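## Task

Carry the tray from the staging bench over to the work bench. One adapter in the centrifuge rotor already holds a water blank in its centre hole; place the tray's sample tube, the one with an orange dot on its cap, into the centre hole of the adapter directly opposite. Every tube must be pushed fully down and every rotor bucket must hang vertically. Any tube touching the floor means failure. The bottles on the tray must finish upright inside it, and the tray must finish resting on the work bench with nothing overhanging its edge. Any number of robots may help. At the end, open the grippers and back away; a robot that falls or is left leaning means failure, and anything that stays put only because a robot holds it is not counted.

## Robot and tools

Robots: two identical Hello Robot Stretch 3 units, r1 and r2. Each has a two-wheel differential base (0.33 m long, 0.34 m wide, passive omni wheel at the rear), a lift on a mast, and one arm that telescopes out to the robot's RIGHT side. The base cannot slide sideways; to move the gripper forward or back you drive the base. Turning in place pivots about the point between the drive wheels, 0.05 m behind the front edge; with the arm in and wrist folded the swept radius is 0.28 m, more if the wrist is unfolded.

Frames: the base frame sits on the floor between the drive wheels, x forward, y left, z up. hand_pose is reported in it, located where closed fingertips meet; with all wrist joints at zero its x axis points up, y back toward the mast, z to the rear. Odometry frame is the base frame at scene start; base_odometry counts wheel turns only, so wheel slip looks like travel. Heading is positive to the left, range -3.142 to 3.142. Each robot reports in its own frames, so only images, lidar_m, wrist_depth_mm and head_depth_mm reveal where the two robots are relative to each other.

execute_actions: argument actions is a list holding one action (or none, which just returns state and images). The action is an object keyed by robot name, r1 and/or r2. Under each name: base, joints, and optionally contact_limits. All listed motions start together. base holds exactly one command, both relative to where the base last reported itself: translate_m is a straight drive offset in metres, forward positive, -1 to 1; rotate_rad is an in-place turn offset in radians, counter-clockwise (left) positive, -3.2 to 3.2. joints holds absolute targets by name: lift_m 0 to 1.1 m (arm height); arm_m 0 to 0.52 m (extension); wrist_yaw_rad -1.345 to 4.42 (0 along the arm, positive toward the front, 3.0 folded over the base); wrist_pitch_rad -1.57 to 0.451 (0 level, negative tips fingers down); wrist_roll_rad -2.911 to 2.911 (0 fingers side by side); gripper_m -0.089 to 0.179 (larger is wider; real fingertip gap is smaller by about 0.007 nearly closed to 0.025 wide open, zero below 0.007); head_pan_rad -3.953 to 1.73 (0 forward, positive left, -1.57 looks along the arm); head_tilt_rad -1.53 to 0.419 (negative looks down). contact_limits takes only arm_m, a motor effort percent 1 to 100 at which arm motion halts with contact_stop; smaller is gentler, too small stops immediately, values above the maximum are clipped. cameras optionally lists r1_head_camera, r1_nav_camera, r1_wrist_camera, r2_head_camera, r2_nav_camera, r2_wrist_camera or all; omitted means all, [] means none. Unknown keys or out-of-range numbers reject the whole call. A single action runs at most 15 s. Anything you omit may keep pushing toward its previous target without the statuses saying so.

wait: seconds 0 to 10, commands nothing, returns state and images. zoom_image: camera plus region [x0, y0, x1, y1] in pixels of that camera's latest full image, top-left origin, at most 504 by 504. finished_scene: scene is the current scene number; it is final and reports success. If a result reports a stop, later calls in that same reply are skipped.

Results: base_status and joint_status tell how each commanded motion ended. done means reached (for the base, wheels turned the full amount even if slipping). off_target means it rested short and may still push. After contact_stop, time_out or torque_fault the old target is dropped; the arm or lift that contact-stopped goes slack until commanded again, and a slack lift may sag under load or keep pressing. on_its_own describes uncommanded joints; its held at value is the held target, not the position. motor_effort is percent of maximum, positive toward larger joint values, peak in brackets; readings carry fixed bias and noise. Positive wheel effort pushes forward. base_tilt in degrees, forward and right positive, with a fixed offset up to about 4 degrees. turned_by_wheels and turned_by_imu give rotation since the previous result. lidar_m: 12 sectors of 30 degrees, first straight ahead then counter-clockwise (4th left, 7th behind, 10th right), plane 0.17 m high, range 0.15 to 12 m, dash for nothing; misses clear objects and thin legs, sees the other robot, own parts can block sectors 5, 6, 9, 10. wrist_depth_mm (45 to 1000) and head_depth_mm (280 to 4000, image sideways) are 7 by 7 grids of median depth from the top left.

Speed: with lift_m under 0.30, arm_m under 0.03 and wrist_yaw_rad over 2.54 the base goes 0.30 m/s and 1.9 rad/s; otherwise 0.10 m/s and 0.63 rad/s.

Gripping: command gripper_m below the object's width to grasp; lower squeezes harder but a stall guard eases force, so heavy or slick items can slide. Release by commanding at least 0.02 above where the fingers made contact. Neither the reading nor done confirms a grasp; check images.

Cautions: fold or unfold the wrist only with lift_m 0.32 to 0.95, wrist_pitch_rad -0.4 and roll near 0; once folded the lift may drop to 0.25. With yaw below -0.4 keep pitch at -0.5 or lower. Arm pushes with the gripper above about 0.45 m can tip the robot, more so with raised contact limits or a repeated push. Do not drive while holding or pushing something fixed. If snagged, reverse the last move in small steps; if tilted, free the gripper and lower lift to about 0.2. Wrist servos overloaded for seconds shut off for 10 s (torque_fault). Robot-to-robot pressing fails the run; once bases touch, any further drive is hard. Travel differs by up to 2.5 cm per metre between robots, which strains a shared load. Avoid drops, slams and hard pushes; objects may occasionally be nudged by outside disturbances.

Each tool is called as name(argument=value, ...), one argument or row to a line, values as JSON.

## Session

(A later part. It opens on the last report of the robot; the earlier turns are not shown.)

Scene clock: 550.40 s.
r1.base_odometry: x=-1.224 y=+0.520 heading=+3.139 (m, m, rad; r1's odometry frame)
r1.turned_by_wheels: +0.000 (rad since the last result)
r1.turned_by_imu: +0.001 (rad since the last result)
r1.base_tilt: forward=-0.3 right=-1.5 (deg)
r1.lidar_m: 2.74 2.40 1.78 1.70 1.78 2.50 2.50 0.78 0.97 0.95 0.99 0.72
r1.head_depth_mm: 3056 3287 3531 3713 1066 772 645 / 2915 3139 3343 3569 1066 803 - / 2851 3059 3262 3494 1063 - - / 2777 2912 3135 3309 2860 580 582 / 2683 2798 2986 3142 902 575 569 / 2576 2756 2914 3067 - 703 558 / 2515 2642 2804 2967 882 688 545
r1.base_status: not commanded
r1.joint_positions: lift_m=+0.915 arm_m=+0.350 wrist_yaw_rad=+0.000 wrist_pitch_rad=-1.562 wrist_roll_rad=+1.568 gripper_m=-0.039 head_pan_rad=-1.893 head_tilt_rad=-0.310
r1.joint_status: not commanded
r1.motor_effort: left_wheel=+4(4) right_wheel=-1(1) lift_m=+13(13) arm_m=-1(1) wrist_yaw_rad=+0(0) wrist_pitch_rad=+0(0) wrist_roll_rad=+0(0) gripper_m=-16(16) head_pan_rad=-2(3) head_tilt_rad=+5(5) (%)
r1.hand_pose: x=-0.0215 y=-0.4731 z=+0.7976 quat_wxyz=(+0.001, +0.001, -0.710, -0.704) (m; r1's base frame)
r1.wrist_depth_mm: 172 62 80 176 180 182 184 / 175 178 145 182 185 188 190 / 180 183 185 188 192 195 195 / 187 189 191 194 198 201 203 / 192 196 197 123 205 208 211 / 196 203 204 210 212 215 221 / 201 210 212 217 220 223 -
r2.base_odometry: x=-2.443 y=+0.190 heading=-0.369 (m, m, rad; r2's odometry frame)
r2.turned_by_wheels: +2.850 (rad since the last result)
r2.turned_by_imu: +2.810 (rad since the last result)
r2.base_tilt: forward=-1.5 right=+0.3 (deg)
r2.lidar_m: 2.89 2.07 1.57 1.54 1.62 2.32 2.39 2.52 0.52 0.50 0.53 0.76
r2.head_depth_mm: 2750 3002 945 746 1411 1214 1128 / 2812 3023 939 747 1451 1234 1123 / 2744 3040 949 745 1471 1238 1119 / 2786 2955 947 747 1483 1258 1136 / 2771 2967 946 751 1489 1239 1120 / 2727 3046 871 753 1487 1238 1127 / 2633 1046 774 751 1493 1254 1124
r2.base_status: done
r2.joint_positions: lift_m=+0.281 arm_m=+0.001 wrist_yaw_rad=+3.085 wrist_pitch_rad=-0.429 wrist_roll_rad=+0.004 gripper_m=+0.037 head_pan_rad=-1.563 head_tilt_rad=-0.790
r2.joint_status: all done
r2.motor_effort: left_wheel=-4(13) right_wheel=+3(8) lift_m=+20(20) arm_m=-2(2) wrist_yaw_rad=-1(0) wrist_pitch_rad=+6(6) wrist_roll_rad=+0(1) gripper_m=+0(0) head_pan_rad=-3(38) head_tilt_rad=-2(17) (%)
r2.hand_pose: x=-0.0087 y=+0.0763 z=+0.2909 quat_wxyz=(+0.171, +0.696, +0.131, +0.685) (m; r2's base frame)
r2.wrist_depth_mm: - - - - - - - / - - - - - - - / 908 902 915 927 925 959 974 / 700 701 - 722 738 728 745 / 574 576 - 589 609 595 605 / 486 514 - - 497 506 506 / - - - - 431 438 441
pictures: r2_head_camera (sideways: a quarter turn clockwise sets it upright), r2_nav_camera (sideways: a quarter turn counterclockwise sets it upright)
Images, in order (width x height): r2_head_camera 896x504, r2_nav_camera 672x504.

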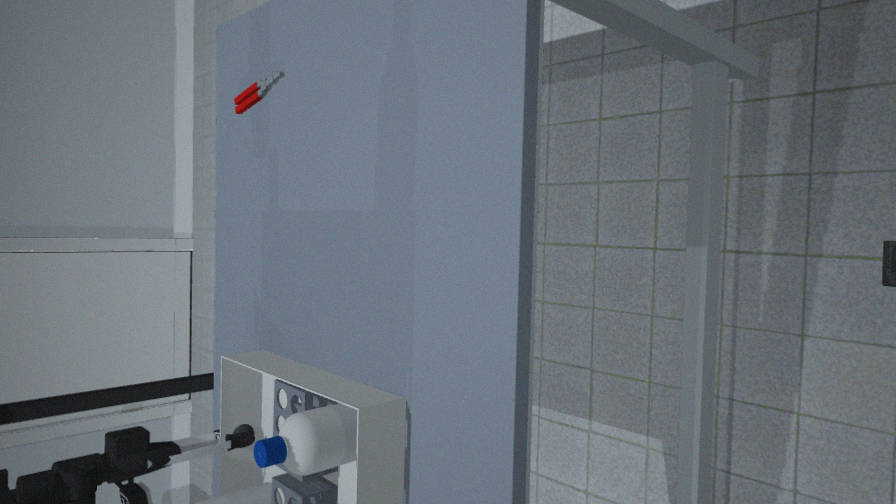

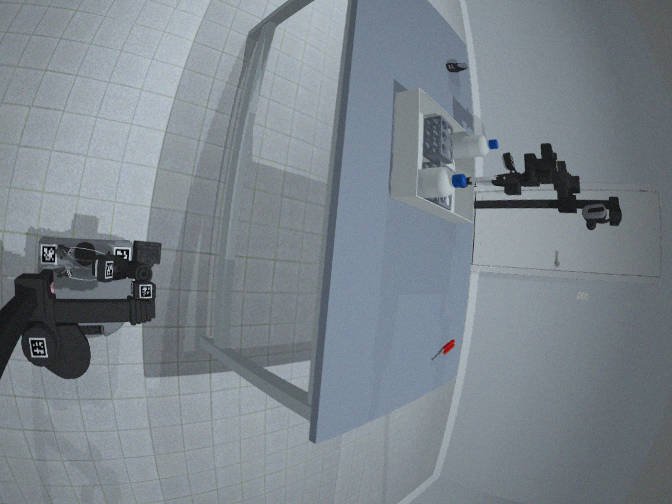

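execute_actions(
  actions=[
    {"r2":{"base":{"rotate_rad":-0.025},"joints":{"lift_m":0.93,"gripper_m":0.06}}},
  ],
  cameras=[],
)

execute_actions(
  actions=[
    {"r2":{"base":{"translate_m":0.36},"joints":{"wrist_yaw_rad":1.3,"wrist_pitch_rad":-0.6}}},
  ],
  cameras=[],
)

execute_actions(
  actions=[
    {"r2":{"joints":{"lift_m":1.1,"wrist_pitch_rad":-1.57,"wrist_yaw_rad":0.0}}},
  ],
  cameras=[],
)

execute_actions(
  actions=[
    {"r2":{"joints":{"arm_m":0.25,"head_tilt_rad":-0.9}}},
  ],
  cameras=["r2_head_camera","r2_wrist_camera"],
)

Scene clock: 568.37 s.
r1.base_odometry: x=-1.224 y=+0.520 heading=+3.139 (m, m, rad; r1's odometry frame)
r1.turned_by_wheels: +0.000 (rad since the last result)
r1.turned_by_imu: +0.002 (rad since the last result)
r1.base_tilt: forward=-0.2 right=-1.3 (deg)
r1.lidar_m: 2.73 2.40 1.78 1.70 1.78 2.49 2.50 0.78 0.98 0.95 0.99 0.72
r1.head_depth_mm: 3062 3311 3548 3737 1070 773 644 / 2924 3145 3358 3548 1064 800 - / 2902 3003 3260 3416 1061 - - / 2781 2948 3147 3283 2829 580 582 / 2655 2811 3006 3181 902 576 568 / 2565 2680 2894 3076 - 705 559 / 2489 2646 2802 2993 881 687 547
r1.base_status: not commanded
r1.joint_positions: lift_m=+0.915 arm_m=+0.350 wrist_yaw_rad=+0.000 wrist_pitch_rad=-1.562 wrist_roll_rad=+1.568 gripper_m=-0.039 head_pan_rad=-1.893 head_tilt_rad=-0.310
r1.joint_status: not commanded
r1.motor_effort: left_wheel=+4(4) right_wheel=-1(1) lift_m=+14(13) arm_m=-2(1) wrist_yaw_rad=+0(0) wrist_pitch_rad=+0(0) wrist_roll_rad=+1(0) gripper_m=-16(15) head_pan_rad=-3(3) head_tilt_rad=+5(4) (%)
r1.hand_pose: x=-0.0215 y=-0.4731 z=+0.7976 quat_wxyz=(+0.001, +0.001, -0.710, -0.704) (m; r1's base frame)
r1.wrist_depth_mm: 173 62 80 176 180 182 184 / 175 178 145 182 186 187 189 / 181 183 186 188 192 194 196 / 187 189 191 194 198 200 203 / 191 196 197 124 205 209 211 / 196 203 204 210 213 214 221 / 202 211 213 217 221 224 -
r2.base_odometry: x=-2.443 y=+0.190 heading=-0.394 (m, m, rad; r2's odometry frame)
r2.turned_by_wheels: -0.025 (rad since the last result)
r2.turned_by_imu: -0.025 (rad since the last result)
r2.base_tilt: forward=-1.5 right=+0.3 (deg)
r2.lidar_m: 2.89 2.11 1.58 1.54 1.61 2.26 2.39 2.50 0.52 0.50 0.53 0.74
r2.head_depth_mm: 2778 3005 947 779 - 1209 1125 / 2789 3014 942 757 - 1208 1152 / 2764 2986 948 747 - - - / 2765 3034 949 749 - - 1149 / 2788 3047 947 750 - 1224 1128 / 2730 2973 910 753 1490 1242 1134 / 2673 1058 764 753 1487 1252 1131
r2.base_status: done
r2.joint_positions: lift_m=+0.929 arm_m=+0.001 wrist_yaw_rad=+3.085 wrist_pitch_rad=-0.429 wrist_roll_rad=+0.004 gripper_m=+0.060 head_pan_rad=-1.563 head_tilt_rad=-0.790
r2.joint_status: all done
r2.motor_effort: left_wheel=-2(6) right_wheel=+1(3) lift_m=+63(70) arm_m=-2(2) wrist_yaw_rad=+0(1) wrist_pitch_rad=+6(6) wrist_roll_rad=+1(0) gripper_m=+0(77) head_pan_rad=-4(4) head_tilt_rad=-3(3) (%)
r2.hand_pose: x=-0.0087 y=+0.0763 z=+0.9395 quat_wxyz=(+0.171, +0.696, +0.131, +0.685) (m; r2's base frame)
r2.wrist_depth_mm: - - - - - - - / - - - - - - - / - - - - - - - / - - - - - - - / - - - - - - - / - - - - - - - / - - - - - - -
pictures: none
No camera images: the call's "cameras" was empty. Leave "cameras" out to get every camera's image.

Scene clock: 572.93 s.
r1.base_odometry: x=-1.224 y=+0.520 heading=+3.139 (m, m, rad; r1's odometry frame)
r1.turned_by_wheels: +0.000 (rad since the last result)
r1.turned_by_imu: +0.001 (rad since the last result)
r1.base_tilt: forward=-0.3 right=-1.4 (deg)
r1.lidar_m: 2.73 2.40 1.78 1.71 1.78 2.50 2.51 0.78 0.97 0.95 0.99 0.72
r1.head_depth_mm: 3037 3301 3564 3730 1069 773 643 / 2943 3134 3427 3582 1063 803 - / 2849 3037 3250 3445 1063 - - / 2772 2940 3148 3349 2872 580 581 / 2666 2816 3006 3181 900 575 568 / 2587 2719 2909 3028 - 703 558 / 2502 2601 1420 2933 882 688 546
r1.base_status: not commanded
r1.joint_positions: lift_m=+0.915 arm_m=+0.350 wrist_yaw_rad=+0.000 wrist_pitch_rad=-1.562 wrist_roll_rad=+1.568 gripper_m=-0.039 head_pan_rad=-1.893 head_tilt_rad=-0.310
r1.joint_status: not commanded
r1.motor_effort: left_wheel=+4(4) right_wheel=-1(1) lift_m=+14(13) arm_m=-2(1) wrist_yaw_rad=+0(0) wrist_pitch_rad=+0(0) wrist_roll_rad=+0(0) gripper_m=-16(15) head_pan_rad=-3(2) head_tilt_rad=+5(4) (%)
r1.hand_pose: x=-0.0215 y=-0.4731 z=+0.7976 quat_wxyz=(+0.001, +0.001, -0.710, -0.704) (m; r1's base frame)
r1.wrist_depth_mm: 172 62 79 175 180 182 184 / 175 178 145 183 186 188 189 / 180 183 185 188 192 194 196 / 187 190 191 194 198 201 204 / 192 196 197 123 205 207 211 / 196 202 204 210 213 215 220 / 201 209 212 217 221 223 -
r2.base_odometry: x=-2.110 y=+0.052 heading=-0.394 (m, m, rad; r2's odometry frame)
r2.turned_by_wheels: +0.000 (rad since the last result)
r2.turned_by_imu: +0.001 (rad since the last result)
r2.base_tilt: forward=-1.5 right=+0.3 (deg)
r2.lidar_m: 2.55 2.09 1.57 1.52 1.60 2.24 2.75 0.71 0.53 0.52 0.54 0.76
r2.head_depth_mm: 2730 2995 943 784 - 1235 1125 / 2736 2980 942 765 - - 1124 / 2761 2999 756 749 - - 1121 / 839 1058 891 747 1474 - 1105 / 2790 1119 887 749 1497 - 1118 / 2811 3021 952 751 1555 - 1109 / 2803 3008 954 753 1526 1244 1115
r2.base_status: done
r2.joint_positions: lift_m=+0.929 arm_m=+0.001 wrist_yaw_rad=+1.302 wrist_pitch_rad=-0.609 wrist_roll_rad=+0.004 gripper_m=+0.060 head_pan_rad=-1.563 head_tilt_rad=-0.790
r2.joint_status: all done
r2.motor_effort: left_wheel=-2(4) right_wheel=+1(4) lift_m=+63(63) arm_m=-2(2) wrist_yaw_rad=-3(3) wrist_pitch_rad=+4(7) wrist_roll_rad=+0(0) gripper_m=+0(0) head_pan_rad=-3(4) head_tilt_rad=-3(3) (%)
r2.hand_pose: x=+0.1679 y=-0.1986 z=+0.9016 quat_wxyz=(+0.665, +0.578, -0.409, +0.239) (m; r2's base frame)
r2.wrist_depth_mm: - - - - - 750 762 / - - - - 773 582 593 / - - - - - 491 476 / - - - - - 477 404 / - - - - - - 354 / - - - - - - 367 / - - - - - - -
pictures: none
No camera images: the call's "cameras" was empty. Leave "cameras" out to get every camera's image.

Scene clock: 575.30 s.
r1.base_odometry: x=-1.224 y=+0.520 heading=+3.139 (m, m, rad; r1's odometry frame)
r1.turned_by_wheels: +0.000 (rad since the last result)
r1.turned_by_imu: +0.001 (rad since the last result)
r1.base_tilt: forward=-0.3 right=-1.5 (deg)
r1.lidar_m: 2.73 2.41 1.78 1.70 1.78 2.50 2.51 0.78 0.98 0.94 0.99 0.72
r1.head_depth_mm: 3041 3261 3493 3701 1069 771 642 / 2935 3142 3370 3585 1065 802 - / 2834 3049 3271 3467 1060 - - / 2782 2928 3143 3330 2826 580 582 / 2666 2844 3015 3216 901 576 569 / 2570 2758 2903 3108 - 703 558 / 2503 2590 1477 2957 883 686 546
r1.base_status: not commanded
r1.joint_positions: lift_m=+0.915 arm_m=+0.350 wrist_yaw_rad=+0.000 wrist_pitch_rad=-1.562 wrist_roll_rad=+1.568 gripper_m=-0.039 head_pan_rad=-1.893 head_tilt_rad=-0.310
r1.joint_status: not commanded
r1.motor_effort: left_wheel=+4(4) right_wheel=-1(1) lift_m=+14(13) arm_m=-2(1) wrist_yaw_rad=+0(0) wrist_pitch_rad=+0(0) wrist_roll_rad=+0(1) gripper_m=-15(14) head_pan_rad=-3(2) head_tilt_rad=+4(4) (%)
r1.hand_pose: x=-0.0215 y=-0.4731 z=+0.7976 quat_wxyz=(+0.001, +0.001, -0.710, -0.704) (m; r1's base frame)
r1.wrist_depth_mm: 173 62 80 176 180 181 184 / 176 178 145 182 186 188 189 / 181 184 185 188 192 194 197 / 187 189 191 194 199 200 204 / 192 197 197 124 205 207 211 / 196 203 204 209 212 215 220 / 201 210 213 217 220 223 -
r2.base_odometry: x=-2.110 y=+0.052 heading=-0.394 (m, m, rad; r2's odometry frame)
r2.turned_by_wheels: +0.000 (rad since the last result)
r2.turned_by_imu: +0.000 (rad since the last result)
r2.base_tilt: forward=-1.5 right=+0.4 (deg)
r2.lidar_m: 2.55 2.10 1.57 1.52 1.60 2.24 2.75 0.71 0.53 0.52 0.54 0.76
r2.head_depth_mm: - - - - - - 1084 / - - - - - - 1088 / 2761 - - - - - 1088 / 842 1057 910 747 1477 1241 1093 / 2769 1121 887 752 1483 1241 1131 / 2819 3019 953 749 1493 1242 1128 / 2841 3034 955 753 1484 1242 1121
r2.base_status: not commanded
r2.joint_positions: lift_m=+1.099 arm_m=+0.001 wrist_yaw_rad=+0.002 wrist_pitch_rad=-1.562 wrist_roll_rad=+0.004 gripper_m=+0.060 head_pan_rad=-1.563 head_tilt_rad=-0.790
r2.joint_status: all done
r2.motor_effort: left_wheel=-2(2) right_wheel=+1(1) lift_m=+63(66) arm_m=-2(2) wrist_yaw_rad=-2(4) wrist_pitch_rad=-4(5) wrist_roll_rad=+0(0) gripper_m=+0(1) head_pan_rad=-3(3) head_tilt_rad=-3(4) (%)
r2.hand_pose: x=-0.0217 y=-0.1244 z=+0.9808 quat_wxyz=(+0.502, +0.497, -0.502, -0.499) (m; r2's base frame)
r2.wrist_depth_mm: - - - - - - - / - - - - - - - / - - - - - - - / - - - - - - - / - - - - - - - / - - - - - - - / - - - - - - -
pictures: none
No camera images: the call's "cameras" was empty. Leave "cameras" out to get every camera's image.

Scene clock: 578.37 s.
r1.base_odometry: x=-1.224 y=+0.520 heading=+3.139 (m, m, rad; r1's odometry frame)
r1.turned_by_wheels: +0.000 (rad since the last result)
r1.turned_by_imu: +0.001 (rad since the last result)
r1.base_tilt: forward=-0.4 right=-1.5 (deg)
r1.lidar_m: 2.73 2.40 1.78 1.71 1.78 2.50 2.50 0.78 0.98 0.95 0.99 0.72
r1.head_depth_mm: 3097 3284 3482 3702 1069 773 644 / 2937 3163 3374 3628 1065 800 - / 2829 3044 3241 3409 1057 - - / 2721 2935 3091 3307 2880 579 582 / 2670 2806 3014 3178 902 576 567 / 2572 2736 2887 3070 - 704 558 / 2495 2573 1340 2922 880 687 545
r1.base_status: not commanded
r1.joint_positions: lift_m=+0.915 arm_m=+0.350 wrist_yaw_rad=+0.000 wrist_pitch_rad=-1.562 wrist_roll_rad=+1.568 gripper_m=-0.039 head_pan_rad=-1.893 head_tilt_rad=-0.310
r1.joint_status: not commanded
r1.motor_effort: left_wheel=+4(4) right_wheel=-1(1) lift_m=+14(13) arm_m=-1(2) wrist_yaw_rad=+0(0) wrist_pitch_rad=+0(0) wrist_roll_rad=+1(0) gripper_m=-15(16) head_pan_rad=-3(3) head_tilt_rad=+4(4) (%)
r1.hand_pose: x=-0.0215 y=-0.4731 z=+0.7976 quat_wxyz=(+0.001, +0.001, -0.710, -0.704) (m; r1's base frame)
r1.wrist_depth_mm: 172 62 79 176 180 182 184 / 176 178 145 182 186 187 190 / 180 184 186 187 192 194 196 / 187 190 192 195 199 200 202 / 191 196 198 124 204 208 211 / 196 203 205 210 213 215 220 / 201 211 213 217 220 223 -
r2.base_odometry: x=-2.110 y=+0.052 heading=-0.394 (m, m, rad; r2's odometry frame)
r2.turned_by_wheels: +0.000 (rad since the last result)
r2.turned_by_imu: +0.000 (rad since the last result)
r2.base_tilt: forward=-1.5 right=+0.2 (deg)
r2.lidar_m: 2.55 2.10 1.57 1.53 1.60 2.25 2.75 0.71 0.53 0.52 0.54 0.76
r2.head_depth_mm: 2853 1037 816 728 1417 1231 1098 / 2861 1031 793 732 1424 1234 1115 / - 705 752 733 1425 1235 1116 / 1396 960 774 730 1423 1243 1110 / 2754 923 773 734 1429 1249 1099 / 2906 1039 802 733 1429 1242 1105 / 2879 1040 820 732 1423 1239 1105
r2.base_status: not commanded
r2.joint_positions: lift_m=+1.099 arm_m=+0.250 wrist_yaw_rad=+0.000 wrist_pitch_rad=-1.563 wrist_roll_rad=+0.004 gripper_m=+0.060 head_pan_rad=-1.563 head_tilt_rad=-0.889
r2.joint_status: all done
r2.motor_effort: left_wheel=-2(1) right_wheel=+1(1) lift_m=+63(63) arm_m=+2(4) wrist_yaw_rad=-1(3) wrist_pitch_rad=-3(4) wrist_roll_rad=+0(0) gripper_m=+0(0) head_pan_rad=-3(3) head_tilt_rad=-4(10) (%)
r2.hand_pose: x=-0.0216 y=-0.3725 z=+0.9808 quat_wxyz=(+0.501, +0.497, -0.502, -0.499) (m; r2's base frame)
r2.wrist_depth_mm: 352 352 353 354 355 356 358 / - - 957 947 365 365 367 / - - - - - - - / - - - - - - - / - - - - - - - / - - - - - - - / - - - - - - -
pictures: r2_head_camera (sideways: a quarter turn clockwise sets it upright), r2_wrist_camera
Images, in order (width x height): r2_head_camera 896x504, r2_wrist_camera 644x364.

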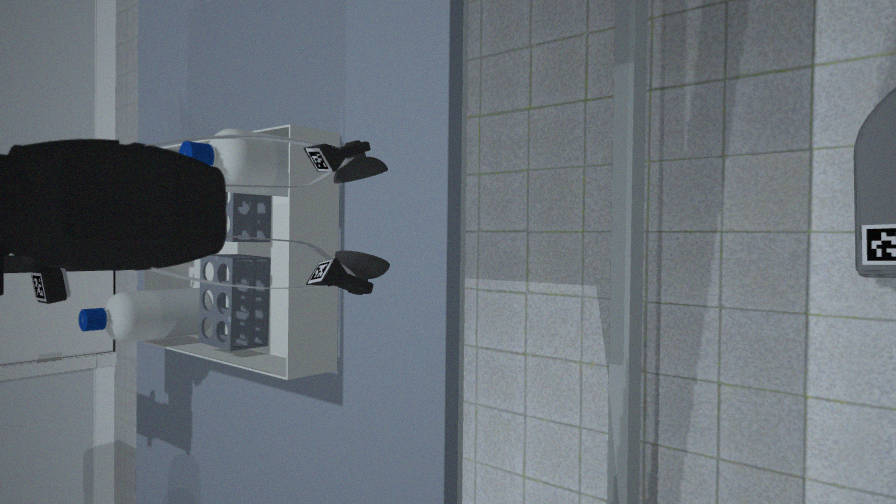

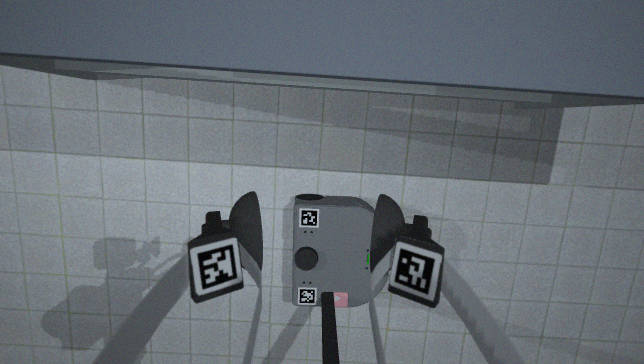

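execute_actions(
  actions=[
    {"r2":{"base":{"rotate_rad":-0.655},"joints":{"arm_m":0.0}}},
  ],
  cameras=[],
)

execute_actions(
  actions=[
    {"r2":{"base":{"translate_m":0.3}}},
  ],
  cameras=[],
)

execute_actions(
  actions=[
    {"r2":{"base":{"rotate_rad":0.6}}},
  ],
  cameras=[],
)

execute_actions(
  actions=[
    {"r2":{"base":{"translate_m":-0.25},"joints":{"arm_m":0.3}}},
  ],
  cameras=["r2_head_camera","r2_wrist_camera"],
)

Scene clock: 592.20 s.
r1.base_odometry: x=-1.224 y=+0.520 heading=+3.139 (m, m, rad; r1's odometry frame)
r1.turned_by_wheels: +0.000 (rad since the last result)
r1.turned_by_imu: +0.001 (rad since the last result)
r1.base_tilt: forward=-0.3 right=-1.4 (deg)
r1.lidar_m: 2.73 2.40 1.78 1.71 1.78 2.50 2.51 0.78 0.97 0.94 0.99 0.72
r1.head_depth_mm: 3060 3296 3513 3748 1069 772 643 / 2960 3154 3342 3532 1066 803 - / 2831 3012 3238 3496 1062 - - / 2760 2922 3120 3335 2851 579 581 / 2642 2838 3010 3159 901 575 568 / 2577 2724 2892 3072 - 703 558 / 2505 1466 2716 2966 881 687 545
r1.base_status: not commanded
r1.joint_positions: lift_m=+0.915 arm_m=+0.350 wrist_yaw_rad=+0.000 wrist_pitch_rad=-1.562 wrist_roll_rad=+1.568 gripper_m=-0.039 head_pan_rad=-1.893 head_tilt_rad=-0.310
r1.joint_status: not commanded
r1.motor_effort: left_wheel=+4(4) right_wheel=-1(1) lift_m=+14(14) arm_m=-1(1) wrist_yaw_rad=+0(0) wrist_pitch_rad=+0(0) wrist_roll_rad=+0(1) gripper_m=-15(16) head_pan_rad=-3(3) head_tilt_rad=+5(5) (%)
r1.hand_pose: x=-0.0215 y=-0.4731 z=+0.7976 quat_wxyz=(+0.001, +0.001, -0.710, -0.704) (m; r1's base frame)
r1.wrist_depth_mm: 173 62 80 176 180 182 184 / 176 178 145 182 186 188 190 / 181 183 185 188 192 194 196 / 188 190 192 194 198 201 204 / 192 196 198 123 205 208 211 / 196 203 204 210 213 215 221 / 201 209 213 217 221 223 -
r2.base_odometry: x=-2.110 y=+0.052 heading=-1.049 (m, m, rad; r2's odometry frame)
r2.turned_by_wheels: -0.655 (rad since the last result)
r2.turned_by_imu: -0.647 (rad since the last result)
r2.base_tilt: forward=-1.5 right=+0.2 (deg)
r2.lidar_m: 0.67 2.56 2.41 1.64 1.53 1.55 1.99 2.75 0.82 0.55 0.52 0.52
r2.head_depth_mm: - - - - - 1205 1100 / - - - - - - 1109 / - - - - - - 1115 / 3375 1038 847 1631 - 1266 1129 / 3182 1033 818 1548 1429 1250 1100 / 3094 1041 820 717 1423 1202 1099 / 2898 1035 821 680 1424 1199 1101
r2.base_status: done
r2.joint_positions: lift_m=+1.099 arm_m=+0.002 wrist_yaw_rad=+0.000 wrist_pitch_rad=-1.564 wrist_roll_rad=+0.004 gripper_m=+0.060 head_pan_rad=-1.563 head_tilt_rad=-0.889
r2.joint_status: all done
joint sent to its limit — the command would take r2.arm_m past its lower limit, so that joint was sent only as far as its limit.
r2.motor_effort: left_wheel=+4(8) right_wheel=-2(6) lift_m=+63(63) arm_m=-5(6) wrist_yaw_rad=-2(1) wrist_pitch_rad=-3(3) wrist_roll_rad=+0(0) gripper_m=+0(0) head_pan_rad=-3(3) head_tilt_rad=-3(3) (%)
r2.hand_pose: x=-0.0216 y=-0.1242 z=+0.9808 quat_wxyz=(+0.501, +0.497, -0.502, -0.500) (m; r2's base frame)
r2.wrist_depth_mm: - - - - - - - / - - - - - - - / - - - - - - - / - - - - - - - / - - - - - - - / - - - - - - - / - - - - - - -
pictures: none
No camera images: the call's "cameras" was empty. Leave "cameras" out to get every camera's image.

Scene clock: 596.60 s.
r1.base_odometry: x=-1.224 y=+0.520 heading=+3.139 (m, m, rad; r1's odometry frame)
r1.turned_by_wheels: +0.000 (rad since the last result)
r1.turned_by_imu: +0.001 (rad since the last result)
r1.base_tilt: forward=-0.3 right=-1.4 (deg)
r1.lidar_m: 2.73 2.40 1.78 1.70 1.77 2.50 2.51 0.78 0.98 0.95 0.99 0.72
r1.head_depth_mm: 3071 3262 3534 3703 1068 771 644 / 2920 3178 3433 3586 1065 802 - / 2859 3052 3251 3400 1062 - - / 2741 2932 3144 3312 2876 580 580 / 2657 2729 2980 3159 902 576 567 / 2560 2674 1218 3066 - 703 560 / 2500 2632 2800 2976 880 689 546
r1.base_status: not commanded
r1.joint_positions: lift_m=+0.915 arm_m=+0.350 wrist_yaw_rad=+0.000 wrist_pitch_rad=-1.562 wrist_roll_rad=+1.568 gripper_m=-0.039 head_pan_rad=-1.893 head_tilt_rad=-0.310
r1.joint_status: not commanded
r1.motor_effort: left_wheel=+4(4) right_wheel=-1(1) lift_m=+14(14) arm_m=-1(1) wrist_yaw_rad=+0(0) wrist_pitch_rad=+0(0) wrist_roll_rad=+0(0) gripper_m=-15(16) head_pan_rad=-3(3) head_tilt_rad=+5(6) (%)
r1.hand_pose: x=-0.0215 y=-0.4731 z=+0.7976 quat_wxyz=(+0.001, +0.001, -0.710, -0.704) (m; r1's base frame)
r1.wrist_depth_mm: 173 62 80 175 180 182 184 / 176 178 145 182 186 188 190 / 180 184 185 188 192 194 196 / 187 190 192 194 198 201 203 / 192 196 198 124 205 208 211 / 196 203 204 210 214 215 221 / 201 210 213 217 220 223 -
r2.base_odometry: x=-1.961 y=-0.208 heading=-1.049 (m, m, rad; r2's odometry frame)
r2.turned_by_wheels: +0.000 (rad since the last result)
r2.turned_by_imu: +0.001 (rad since the last result)
r2.base_tilt: forward=-1.5 right=+0.3 (deg)
r2.lidar_m: 0.44 2.28 2.68 1.82 1.70 1.73 2.21 2.99 0.54 0.37 0.34 0.35
r2.head_depth_mm: - - - - - 1192 1097 / - - - - - - 1113 / - - - - - - 1122 / 3237 1033 682 697 - 1209 1121 / 3164 1033 714 680 619 1246 1100 / 2914 959 774 657 580 1241 1073 / 2720 903 752 647 580 1200 1070
r2.base_status: done
r2.joint_positions: lift_m=+1.099 arm_m=+0.002 wrist_yaw_rad=+0.000 wrist_pitch_rad=-1.564 wrist_roll_rad=+0.004 gripper_m=+0.060 head_pan_rad=-1.563 head_tilt_rad=-0.889
r2.joint_status: not commanded
r2.motor_effort: left_wheel=+4(8) right_wheel=-2(3) lift_m=+63(63) arm_m=-5(5) wrist_yaw_rad=+0(1) wrist_pitch_rad=-3(3) wrist_roll_rad=+1(1) gripper_m=+0(0) head_pan_rad=-3(3) head_tilt_rad=-4(3) (%)
r2.hand_pose: x=-0.0216 y=-0.1242 z=+0.9808 quat_wxyz=(+0.501, +0.497, -0.502, -0.500) (m; r2's base frame)
r2.wrist_depth_mm: 350 351 - - - - - / 360 - - - - - - / - - - - - - - / 917 - - - - - - / - - - - - - - / - - - - - - - / - - - - - - -
pictures: none
No camera images: the call's "cameras" was empty. Leave "cameras" out to get every camera's image.

Scene clock: 598.53 s.
r1.base_odometry: x=-1.224 y=+0.520 heading=+3.139 (m, m, rad; r1's odometry frame)
r1.turned_by_wheels: +0.000 (rad since the last result)
r1.turned_by_imu: +0.000 (rad since the last result)
r1.base_tilt: forward=-0.2 right=-1.4 (deg)
r1.lidar_m: 2.73 2.39 1.79 1.70 1.77 2.50 2.51 0.78 0.98 0.95 0.99 0.72
r1.head_depth_mm: 3053 3254 3570 3748 1070 771 645 / 2926 3141 3391 3571 1064 803 - / 2835 3037 3250 3427 1060 - - / 2759 2933 3125 3251 2872 582 581 / 2689 2779 2995 3216 901 575 567 / 2571 1281 2827 3026 - 703 558 / 2518 2612 2808 2965 879 689 546
r1.base_status: not commanded
r1.joint_positions: lift_m=+0.915 arm_m=+0.350 wrist_yaw_rad=+0.000 wrist_pitch_rad=-1.562 wrist_roll_rad=+1.568 gripper_m=-0.039 head_pan_rad=-1.893 head_tilt_rad=-0.310
r1.joint_status: not commanded
r1.motor_effort: left_wheel=+3(4) right_wheel=-1(1) lift_m=+14(14) arm_m=-1(1) wrist_yaw_rad=+0(0) wrist_pitch_rad=+0(0) wrist_roll_rad=+1(1) gripper_m=-15(16) head_pan_rad=-2(2) head_tilt_rad=+5(4) (%)
r1.hand_pose: x=-0.0215 y=-0.4731 z=+0.7976 quat_wxyz=(+0.001, +0.001, -0.710, -0.704) (m; r1's base frame)
r1.wrist_depth_mm: 173 62 79 176 180 182 184 / 175 178 145 182 186 188 190 / 180 184 185 188 192 193 195 / 188 190 192 194 199 200 203 / 192 196 198 123 205 208 211 / 196 203 205 210 212 216 221 / 201 210 213 218 220 223 -
r2.base_odometry: x=-1.961 y=-0.208 heading=-0.449 (m, m, rad; r2's odometry frame)
r2.turned_by_wheels: +0.600 (rad since the last result)
r2.turned_by_imu: +0.592 (rad since the last result)
r2.base_tilt: forward=-1.5 right=+0.2 (deg)
r2.lidar_m: 2.28 2.46 1.77 1.70 1.76 2.37 2.98 0.50 0.36 0.34 0.35 0.48
r2.head_depth_mm: - - - - - 1178 1098 / - - - - - - 1114 / - - - - - - 1116 / 2689 1034 844 695 - 1272 1111 / 2677 1036 818 679 602 1236 1105 / 2684 1036 823 678 606 1239 1101 / 2665 1040 820 678 604 1240 1103
r2.base_status: done
r2.joint_positions: lift_m=+1.099 arm_m=+0.002 wrist_yaw_rad=+0.000 wrist_pitch_rad=-1.564 wrist_roll_rad=+0.004 gripper_m=+0.060 head_pan_rad=-1.563 head_tilt_rad=-0.889
r2.joint_status: not commanded
r2.motor_effort: left_wheel=-4(8) right_wheel=+3(5) lift_m=+63(62) arm_m=-5(5) wrist_yaw_rad=+0(1) wrist_pitch_rad=-3(3) wrist_roll_rad=+0(0) gripper_m=+0(0) head_pan_rad=-3(3) head_tilt_rad=-4(4) (%)
r2.hand_pose: x=-0.0216 y=-0.1242 z=+0.9808 quat_wxyz=(+0.501, +0.497, -0.502, -0.500) (m; r2's base frame)
r2.wrist_depth_mm: 705 923 - - - - - / - - - - - - - / - - - - - - - / - - - - - - - / - - - - - - - / - - - - - - - / - - - - - - -
pictures: none
No camera images: the call's "cameras" was empty. Leave "cameras" out to get every camera's image.

Scene clock: 602.37 s.
r1.base_odometry: x=-1.224 y=+0.520 heading=+3.139 (m, m, rad; r1's odometry frame)
r1.turned_by_wheels: +0.000 (rad since the last result)
r1.turned_by_imu: +0.001 (rad since the last result)
r1.base_tilt: forward=-0.2 right=-1.3 (deg)
r1.lidar_m: 2.74 2.40 1.78 1.71 1.78 2.50 2.50 0.78 0.97 0.95 0.99 0.72
r1.head_depth_mm: 3105 3315 3539 3764 1071 771 644 / 2959 3141 3358 3599 1067 800 - / 2869 3009 3286 3472 1062 - - / 2770 2911 3127 3321 2827 579 582 / 2676 2819 3015 3166 901 576 567 / 2562 2719 2871 3086 - 701 559 / 2516 2586 1190 2954 881 686 545
r1.base_status: not commanded
r1.joint_positions: lift_m=+0.915 arm_m=+0.350 wrist_yaw_rad=+0.000 wrist_pitch_rad=-1.562 wrist_roll_rad=+1.568 gripper_m=-0.039 head_pan_rad=-1.893 head_tilt_rad=-0.310
r1.joint_status: not commanded
r1.motor_effort: left_wheel=+4(4) right_wheel=-1(1) lift_m=+13(13) arm_m=-1(1) wrist_yaw_rad=+0(0) wrist_pitch_rad=+0(0) wrist_roll_rad=+0(0) gripper_m=-16(15) head_pan_rad=-2(3) head_tilt_rad=+4(4) (%)
r1.hand_pose: x=-0.0215 y=-0.4731 z=+0.7976 quat_wxyz=(+0.001, +0.001, -0.710, -0.704) (m; r1's base frame)
r1.wrist_depth_mm: 173 62 80 176 179 182 184 / 175 178 145 182 186 187 189 / 180 183 185 187 192 194 195 / 188 189 192 195 199 200 203 / 191 196 198 124 205 207 211 / 196 202 205 210 213 215 220 / 200 210 213 217 220 223 -
r2.base_odometry: x=-2.186 y=-0.100 heading=-0.449 (m, m, rad; r2's odometry frame)
r2.turned_by_wheels: +0.000 (rad since the last result)
r2.turned_by_imu: -0.001 (rad since the last result)
r2.base_tilt: forward=-1.6 right=+0.2 (deg)
r2.lidar_m: 2.53 2.45 1.77 1.70 1.75 2.36 2.74 0.50 0.36 0.35 0.36 0.48
r2.head_depth_mm: 2731 1031 820 677 619 1199 1098 / 2789 1031 818 678 603 1202 1105 / - 961 614 654 602 1199 1115 / 716 905 778 651 604 1198 1124 / 739 929 785 650 607 1251 1101 / 2635 855 773 646 603 1248 1110 / 2686 1040 818 681 605 1248 1097
r2.base_status: done
r2.joint_positions: lift_m=+1.099 arm_m=+0.300 wrist_yaw_rad=+0.000 wrist_pitch_rad=-1.564 wrist_roll_rad=+0.004 gripper_m=+0.060 head_pan_rad=-1.563 head_tilt_rad=-0.889
r2.joint_status: all done
r2.motor_effort: left_wheel=-4(10) right_wheel=+3(2) lift_m=+63(63) arm_m=+2(4) wrist_yaw_rad=-1(1) wrist_pitch_rad=-3(3) wrist_roll_rad=+0(0) gripper_m=+0(0) head_pan_rad=-3(3) head_tilt_rad=-3(4) (%)
r2.hand_pose: x=-0.0216 y=-0.4224 z=+0.9808 quat_wxyz=(+0.501, +0.497, -0.502, -0.500) (m; r2's base frame)
r2.wrist_depth_mm: 350 347 351 348 201 353 356 / 359 360 362 358 316 367 366 / 371 373 375 374 375 376 376 / 385 385 387 384 386 389 386 / 394 401 394 399 396 399 403 / - - - - - - - / - - - - - - -
pictures: r2_head_camera (sideways: a quarter turn clockwise sets it upright), r2_wrist_camera
Images, in order (width x height): r2_head_camera 896x504, r2_wrist_camera 644x364.

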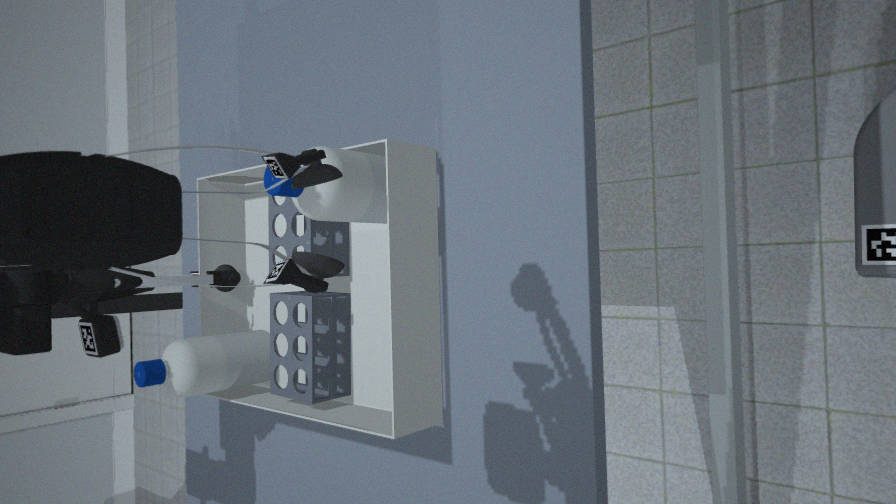

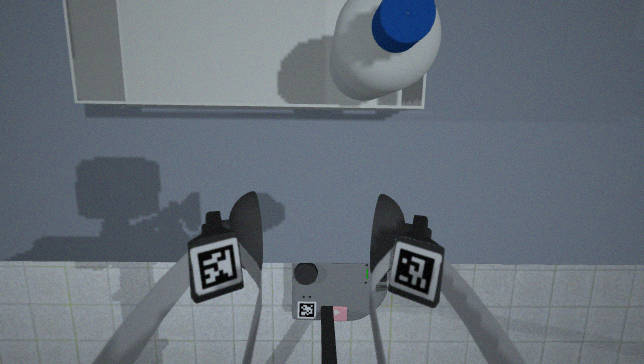

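execute_actions(
  actions=[
    {"r2":{"base":{"translate_m":0.065},"joints":{"arm_m":0.378,"wrist_roll_rad":1.568}}},
  ],
  cameras=["r2_wrist_camera","r2_head_camera"],
)

Scene clock: 630.10 s.
r1.base_odometry: x=-1.224 y=+0.520 heading=+3.139 (m, m, rad; r1's odometry frame)
r1.turned_by_wheels: +0.000 (rad since the last result)
r1.turned_by_imu: +0.001 (rad since the last result)
r1.base_tilt: forward=-0.3 right=-1.3 (deg)
r1.lidar_m: 2.73 2.39 1.78 1.70 1.78 2.50 2.51 0.78 0.97 0.95 0.99 0.72
r1.head_depth_mm: 3081 3303 3535 3728 1072 771 643 / 2961 3153 3373 3588 1067 802 - / 2851 3039 3271 3468 1065 - - / 2757 2921 3121 3318 2851 580 582 / 2681 2824 2994 3169 901 576 568 / 2565 2706 2870 3085 - 705 558 / 2520 2537 725 2938 881 688 546
r1.base_status: not commanded
r1.joint_positions: lift_m=+0.915 arm_m=+0.350 wrist_yaw_rad=+0.000 wrist_pitch_rad=-1.562 wrist_roll_rad=+1.568 gripper_m=-0.039 head_pan_rad=-1.893 head_tilt_rad=-0.310
r1.joint_status: not commanded
r1.motor_effort: left_wheel=+4(4) right_wheel=-1(1) lift_m=+13(14) arm_m=-1(1) wrist_yaw_rad=-1(0) wrist_pitch_rad=+0(0) wrist_roll_rad=+1(0) gripper_m=-16(16) head_pan_rad=-2(3) head_tilt_rad=+5(5) (%)
r1.hand_pose: x=-0.0215 y=-0.4731 z=+0.7976 quat_wxyz=(+0.001, +0.001, -0.710, -0.704) (m; r1's base frame)
r1.wrist_depth_mm: 172 62 80 176 180 182 184 / 175 178 145 183 186 187 189 / 180 184 185 187 192 194 196 / 187 189 192 194 199 201 204 / 192 196 198 124 206 207 211 / 196 203 205 210 213 216 219 / 201 210 214 217 220 224 -
r2.base_odometry: x=-2.127 y=-0.128 heading=-0.450 (m, m, rad; r2's odometry frame)
r2.turned_by_wheels: +0.000 (rad since the last result)
r2.turned_by_imu: +0.000 (rad since the last result)
r2.base_tilt: forward=-1.4 right=+0.2 (deg)
r2.lidar_m: 2.47 2.45 1.77 1.69 1.75 2.35 2.81 0.50 0.36 0.35 0.36 0.48
r2.head_depth_mm: 2750 1039 817 676 618 1190 1095 / 2864 1029 618 657 602 1193 1111 / 2831 1032 783 654 603 1198 1119 / 1310 978 767 652 602 1241 1123 / 2704 812 782 648 605 1242 1104 / 2693 1035 818 678 603 1242 1105 / 2686 1044 824 676 603 1253 1104
r2.base_status: done
r2.joint_positions: lift_m=+1.099 arm_m=+0.378 wrist_yaw_rad=+0.000 wrist_pitch_rad=-1.564 wrist_roll_rad=+1.562 gripper_m=+0.060 head_pan_rad=-1.563 head_tilt_rad=-0.889
r2.joint_status: all done
r2.motor_effort: left_wheel=-4(7) right_wheel=+3(7) lift_m=+63(63) arm_m=+2(1) wrist_yaw_rad=-1(1) wrist_pitch_rad=-3(3) wrist_roll_rad=+3(3) gripper_m=+1(0) head_pan_rad=-3(3) head_tilt_rad=-4(4) (%)
r2.hand_pose: x=-0.0215 y=-0.5001 z=+0.9808 quat_wxyz=(+0.003, +0.003, -0.709, -0.705) (m; r2's base frame)
r2.wrist_depth_mm: 348 318 217 222 352 352 - / 363 306 359 328 361 360 - / 371 316 373 368 373 371 - / 387 346 385 384 386 - - / 375 339 394 399 395 - - / 364 349 374 405 413 - - / 436 424 433 429 431 - -
pictures: r2_head_camera (sideways: a quarter turn clockwise sets it upright), r2_wrist_camera
Images, in order (width x height): r2_head_camera 896x504, r2_wrist_camera 644x364.

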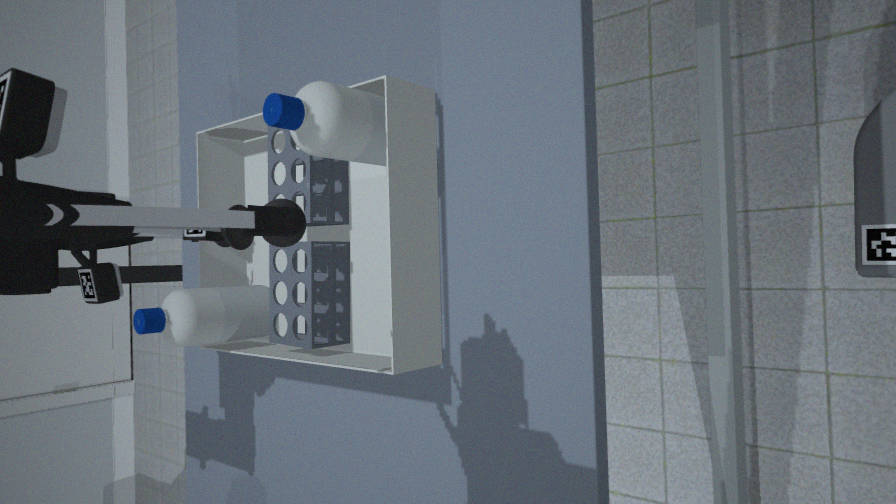

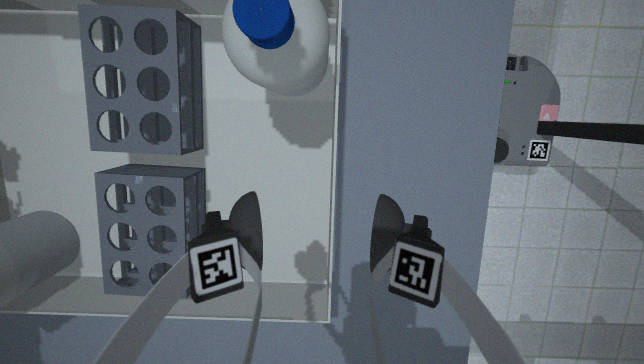

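execute_actions(
  actions=[
    {"r2":{"joints":{"lift_m":0.905}}},
  ],
  cameras=["r2_wrist_camera"],
)

execute_actions(
  actions=[
    {"r2":{"joints":{"gripper_m":-0.04}},"r1":{"joints":{"gripper_m":-0.045}}},
  ],
  cameras=["r2_wrist_camera"],
)

execute_actions(
  actions=[
    {"r2":{"joints":{"lift_m":0.965}},"r1":{"joints":{"lift_m":0.975}}},
  ],
  cameras=["r2_head_camera","r1_head_camera","r2_wrist_camera"],
)

Scene clock: 639.17 s.
r1.base_odometry: x=-1.224 y=+0.520 heading=+3.139 (m, m, rad; r1's odometry frame)
r1.turned_by_wheels: +0.000 (rad since the last result)
r1.turned_by_imu: +0.001 (rad since the last result)
r1.base_tilt: forward=-0.2 right=-1.4 (deg)
r1.lidar_m: 2.74 2.40 1.78 1.70 1.78 2.50 2.51 0.78 0.98 0.95 0.99 0.72
r1.head_depth_mm: 3068 3261 3490 3712 1067 773 644 / 2957 3136 3380 3554 1070 801 - / 2871 3034 3250 3483 1064 - - / 2778 2944 3155 3318 2889 580 581 / 2672 2861 3007 3178 903 576 567 / 2587 2741 2890 3072 - 705 559 / 2498 2584 1321 759 864 689 545
r1.base_status: not commanded
r1.joint_positions: lift_m=+0.915 arm_m=+0.350 wrist_yaw_rad=+0.000 wrist_pitch_rad=-1.562 wrist_roll_rad=+1.568 gripper_m=-0.039 head_pan_rad=-1.893 head_tilt_rad=-0.310
r1.joint_status: not commanded
r1.motor_effort: left_wheel=+4(4) right_wheel=-1(1) lift_m=+14(14) arm_m=-1(1) wrist_yaw_rad=+0(1) wrist_pitch_rad=+0(0) wrist_roll_rad=+0(0) gripper_m=-15(16) head_pan_rad=-2(3) head_tilt_rad=+5(5) (%)
r1.hand_pose: x=-0.0215 y=-0.4731 z=+0.7976 quat_wxyz=(+0.001, +0.001, -0.710, -0.704) (m; r1's base frame)
r1.wrist_depth_mm: 172 62 80 175 179 181 184 / 176 178 145 182 186 188 189 / 180 184 186 188 192 194 196 / 188 190 192 194 199 201 204 / 192 197 197 123 204 208 211 / 195 203 205 210 214 215 220 / 201 211 214 217 220 223 -
r2.base_odometry: x=-2.127 y=-0.128 heading=-0.450 (m, m, rad; r2's odometry frame)
r2.turned_by_wheels: +0.000 (rad since the last result)
r2.turned_by_imu: +0.000 (rad since the last result)
r2.base_tilt: forward=-1.5 right=+0.3 (deg)
r2.lidar_m: 2.46 2.46 1.76 1.69 1.75 2.36 2.81 0.50 0.36 0.35 0.36 0.48
r2.head_depth_mm: 2757 - - 660 616 1197 1103 / 2611 959 611 659 603 1200 1108 / 2590 - 770 656 605 1197 1119 / 687 1368 772 650 604 1239 1117 / 2718 813 784 650 603 1247 1100 / 2669 1042 822 679 605 1235 1105 / 2703 1035 822 676 605 1243 1104
r2.base_status: not commanded
r2.joint_positions: lift_m=+0.906 arm_m=+0.378 wrist_yaw_rad=+0.000 wrist_pitch_rad=-1.564 wrist_roll_rad=+1.562 gripper_m=+0.060 head_pan_rad=-1.563 head_tilt_rad=-0.889
r2.joint_status: all done
r2.motor_effort: left_wheel=-4(4) right_wheel=+3(3) lift_m=+19(57) arm_m=+2(2) wrist_yaw_rad=+0(1) wrist_pitch_rad=-3(3) wrist_roll_rad=+3(3) gripper_m=+0(0) head_pan_rad=-3(3) head_tilt_rad=-3(3) (%)
r2.hand_pose: x=-0.0215 y=-0.5001 z=+0.7880 quat_wxyz=(+0.003, +0.003, -0.709, -0.705) (m; r2's base frame)
r2.wrist_depth_mm: 166 68 77 119 168 167 167 / 169 172 171 170 174 173 172 / 176 177 177 176 179 179 177 / 182 183 183 182 184 184 183 / 188 190 188 189 189 190 189 / 190 196 197 193 198 197 196 / 196 204 203 200 205 204 203
pictures: r2_wrist_camera
Images, in order (width x height): r2_wrist_camera 644x364.

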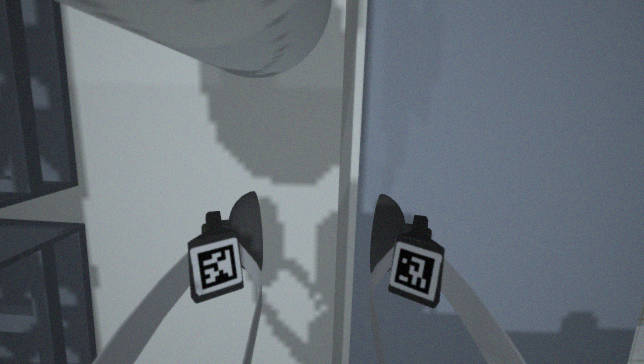

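Scene clock: 640.67 s.
r1.base_odometry: x=-1.224 y=+0.520 heading=+3.139 (m, m, rad; r1's odometry frame)
r1.turned_by_wheels: +0.000 (rad since the last result)
r1.turned_by_imu: +0.000 (rad since the last result)
r1.base_tilt: forward=-0.2 right=-1.4 (deg)
r1.lidar_m: 2.73 2.40 1.78 1.70 1.78 2.49 2.51 0.78 0.98 0.95 0.99 0.72
r1.head_depth_mm: 3064 3286 3534 3766 1071 773 645 / 2950 3136 3408 3596 1063 803 - / 2833 3041 3217 3441 1063 - - / 2750 2925 3078 3334 2833 577 579 / 2677 2802 3000 3197 900 573 566 / 2599 2730 2912 3048 - 703 556 / 2505 2599 1323 761 858 677 543
r1.base_status: not commanded
r1.joint_positions: lift_m=+0.915 arm_m=+0.350 wrist_yaw_rad=+0.000 wrist_pitch_rad=-1.562 wrist_roll_rad=+1.568 gripper_m=-0.044 head_pan_rad=-1.893 head_tilt_rad=-0.310
r1.joint_status: all done
r1.motor_effort: left_wheel=+4(4) right_wheel=-2(2) lift_m=+13(14) arm_m=+0(1) wrist_yaw_rad=-1(0) wrist_pitch_rad=+0(0) wrist_roll_rad=+0(0) gripper_m=-18(49) head_pan_rad=-3(2) head_tilt_rad=+5(5) (%)
r1.hand_pose: x=-0.0215 y=-0.4729 z=+0.7976 quat_wxyz=(+0.001, +0.001, -0.710, -0.704) (m; r1's base frame)
r1.wrist_depth_mm: 173 61 78 175 180 182 184 / 176 178 142 182 186 188 190 / 180 184 186 188 192 194 197 / 187 190 192 195 199 201 203 / 191 196 197 124 206 207 212 / 196 203 205 209 214 216 220 / 201 211 213 216 220 224 -
r2.base_odometry: x=-2.127 y=-0.128 heading=-0.450 (m, m, rad; r2's odometry frame)
r2.turned_by_wheels: +0.000 (rad since the last result)
r2.turned_by_imu: +0.000 (rad since the last result)
r2.base_tilt: forward=-1.5 right=+0.3 (deg)
r2.lidar_m: 2.46 2.46 1.77 1.70 1.75 2.36 2.80 0.50 0.36 0.35 0.36 0.48
r2.head_depth_mm: 2744 - - 660 616 1198 1103 / 2651 956 608 660 602 1191 1111 / 2580 - 769 657 604 1196 1121 / 688 1372 773 655 604 1248 1120 / 2765 816 783 652 604 1240 1103 / 2723 1036 821 677 603 1237 1097 / 2697 1040 817 679 604 1242 1101
r2.base_status: not commanded
r2.joint_positions: lift_m=+0.906 arm_m=+0.378 wrist_yaw_rad=+0.000 wrist_pitch_rad=-1.584 wrist_roll_rad=+1.562 gripper_m=-0.039 head_pan_rad=-1.563 head_tilt_rad=-0.889
r2.joint_status: all done
r2.motor_effort: left_wheel=-4(4) right_wheel=+3(3) lift_m=+23(23) arm_m=+2(3) wrist_yaw_rad=+0(0) wrist_pitch_rad=+6(9) wrist_roll_rad=+3(3) gripper_m=-19(96) head_pan_rad=-3(3) head_tilt_rad=-3(4) (%)
r2.hand_pose: x=-0.0215 y=-0.4949 z=+0.7884 quat_wxyz=(+0.003, +0.003, -0.702, -0.712) (m; r2's base frame)
r2.wrist_depth_mm: 165 69 87 164 169 170 170 / 169 170 170 172 174 175 176 / 174 175 176 177 180 180 180 / 181 182 182 183 186 186 186 / 184 187 187 - 192 193 194 / 190 193 194 198 199 200 201 / 196 201 201 204 207 207 211
pictures: r2_wrist_camera
Images, in order (width x height): r2_wrist_camera 644x364.

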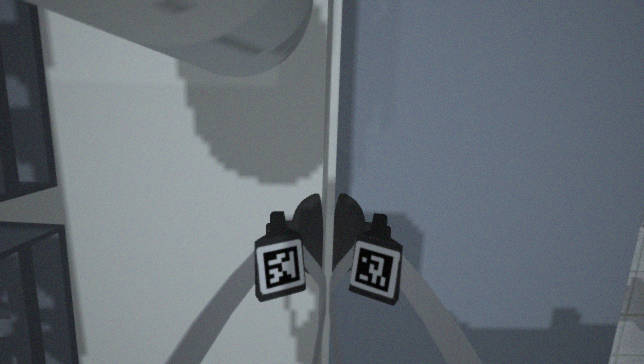

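Scene clock: 642.03 s.
r1.base_odometry: x=-1.224 y=+0.520 heading=+3.139 (m, m, rad; r1's odometry frame)
r1.turned_by_wheels: +0.000 (rad since the last result)
r1.turned_by_imu: +0.000 (rad since the last result)
r1.base_tilt: forward=-0.3 right=-1.4 (deg)
r1.lidar_m: 2.73 2.39 1.78 1.71 1.78 2.50 2.51 0.79 0.97 0.95 0.99 0.72
r1.head_depth_mm: 3061 3279 3541 3720 1072 - - / 2962 3151 3419 3594 1198 - - / 2857 3059 3231 3440 - - 601 / 2769 2925 3135 3328 - 563 583 / 2673 2826 2995 3201 866 551 565 / 2603 2726 2901 - - 677 562 / 2512 2561 1236 768 775 649 518
r1.base_status: not commanded
r1.joint_positions: lift_m=+0.974 arm_m=+0.350 wrist_yaw_rad=+0.000 wrist_pitch_rad=-1.562 wrist_roll_rad=+1.568 gripper_m=-0.044 head_pan_rad=-1.893 head_tilt_rad=-0.310
r1.joint_status: all done
r1.motor_effort: left_wheel=+4(4) right_wheel=-2(2) lift_m=+26(28) arm_m=+0(1) wrist_yaw_rad=+0(0) wrist_pitch_rad=+0(0) wrist_roll_rad=+1(1) gripper_m=-20(20) head_pan_rad=-3(2) head_tilt_rad=+5(4) (%)
r1.hand_pose: x=-0.0215 y=-0.4729 z=+0.8568 quat_wxyz=(+0.001, +0.001, -0.710, -0.704) (m; r1's base frame)
r1.wrist_depth_mm: 175 61 77 175 237 238 - / 176 180 139 183 243 247 - / 182 186 186 190 252 254 - / 190 192 193 196 261 262 - / 194 198 199 135 269 271 - / 198 205 206 211 280 282 - / 202 213 215 219 290 295 -
r2.base_odometry: x=-2.127 y=-0.128 heading=-0.450 (m, m, rad; r2's odometry frame)
r2.turned_by_wheels: +0.000 (rad since the last result)
r2.turned_by_imu: +0.000 (rad since the last result)
r2.base_tilt: forward=-1.5 right=+0.3 (deg)
r2.lidar_m: 2.46 2.46 1.77 1.69 1.75 2.36 2.81 0.50 0.36 0.35 0.36 0.48
r2.head_depth_mm: - 961 821 676 614 1197 1099 / - 1038 584 662 602 1205 1110 / - 829 698 661 603 1199 1112 / 1288 - 721 662 604 1241 1122 / 2594 762 708 660 603 1247 1101 / 2698 1032 794 677 604 1247 1103 / 2689 1042 824 678 604 1250 1106
r2.base_status: not commanded
r2.joint_positions: lift_m=+0.964 arm_m=+0.378 wrist_yaw_rad=+0.000 wrist_pitch_rad=-1.584 wrist_roll_rad=+1.563 gripper_m=-0.039 head_pan_rad=-1.563 head_tilt_rad=-0.889
r2.joint_status: all done
r2.motor_effort: left_wheel=-4(5) right_wheel=+3(3) lift_m=+71(75) arm_m=+3(2) wrist_yaw_rad=+0(1) wrist_pitch_rad=+6(6) wrist_roll_rad=+2(3) gripper_m=-16(19) head_pan_rad=-3(3) head_tilt_rad=-4(3) (%)
r2.hand_pose: x=-0.0215 y=-0.4950 z=+0.8469 quat_wxyz=(+0.003, +0.003, -0.702, -0.712) (m; r2's base frame)
r2.wrist_depth_mm: 170 68 87 171 223 225 228 / 173 174 176 178 230 232 994 / 178 180 182 185 239 240 - / 185 187 188 190 247 247 - / 190 193 195 - 255 256 - / 195 199 201 205 264 265 - / 200 206 208 213 273 274 -
pictures: r1_head_camera (sideways: a quarter turn clockwise sets it upright), r2_head_camera (sideways: a quarter turn clockwise sets it upright), r2_wrist_camera
Images, in order (width x height): r1_head_camera 896x504, r2_head_camera 896x504, r2_wrist_camera 644x364.

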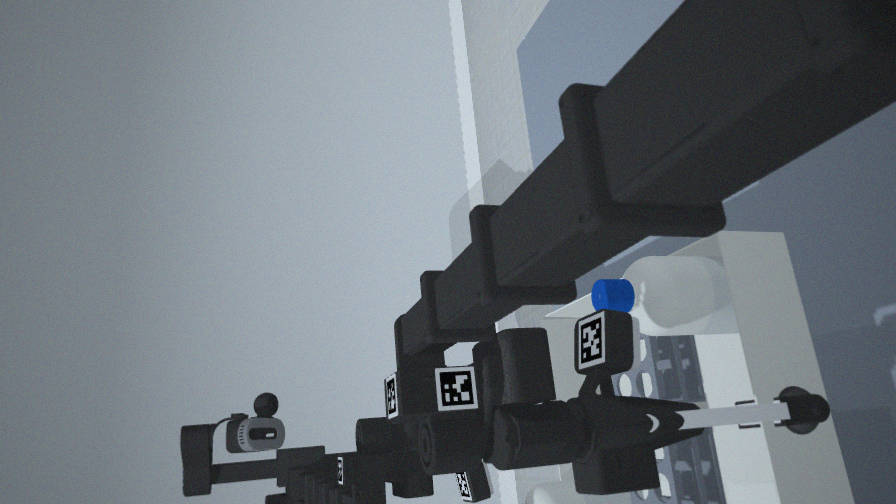

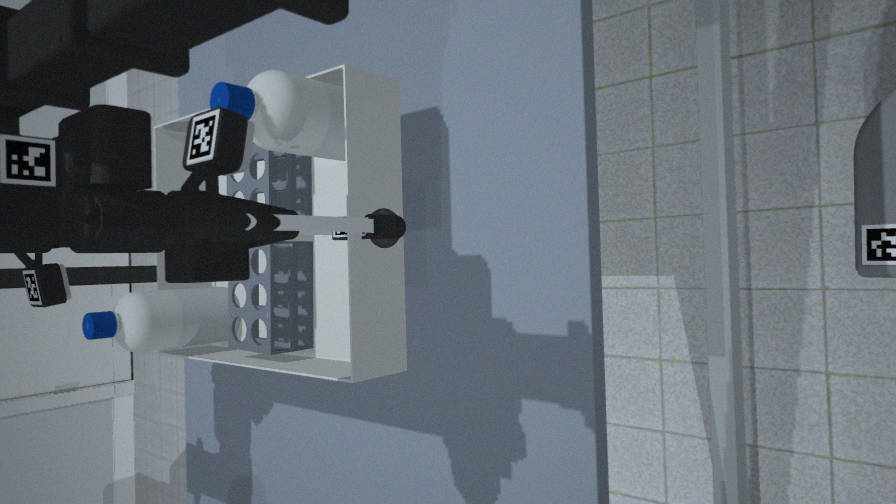

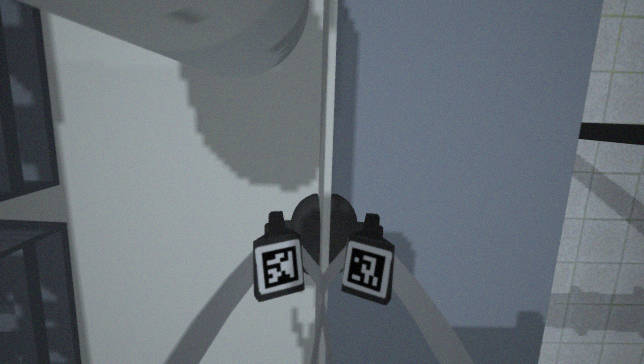

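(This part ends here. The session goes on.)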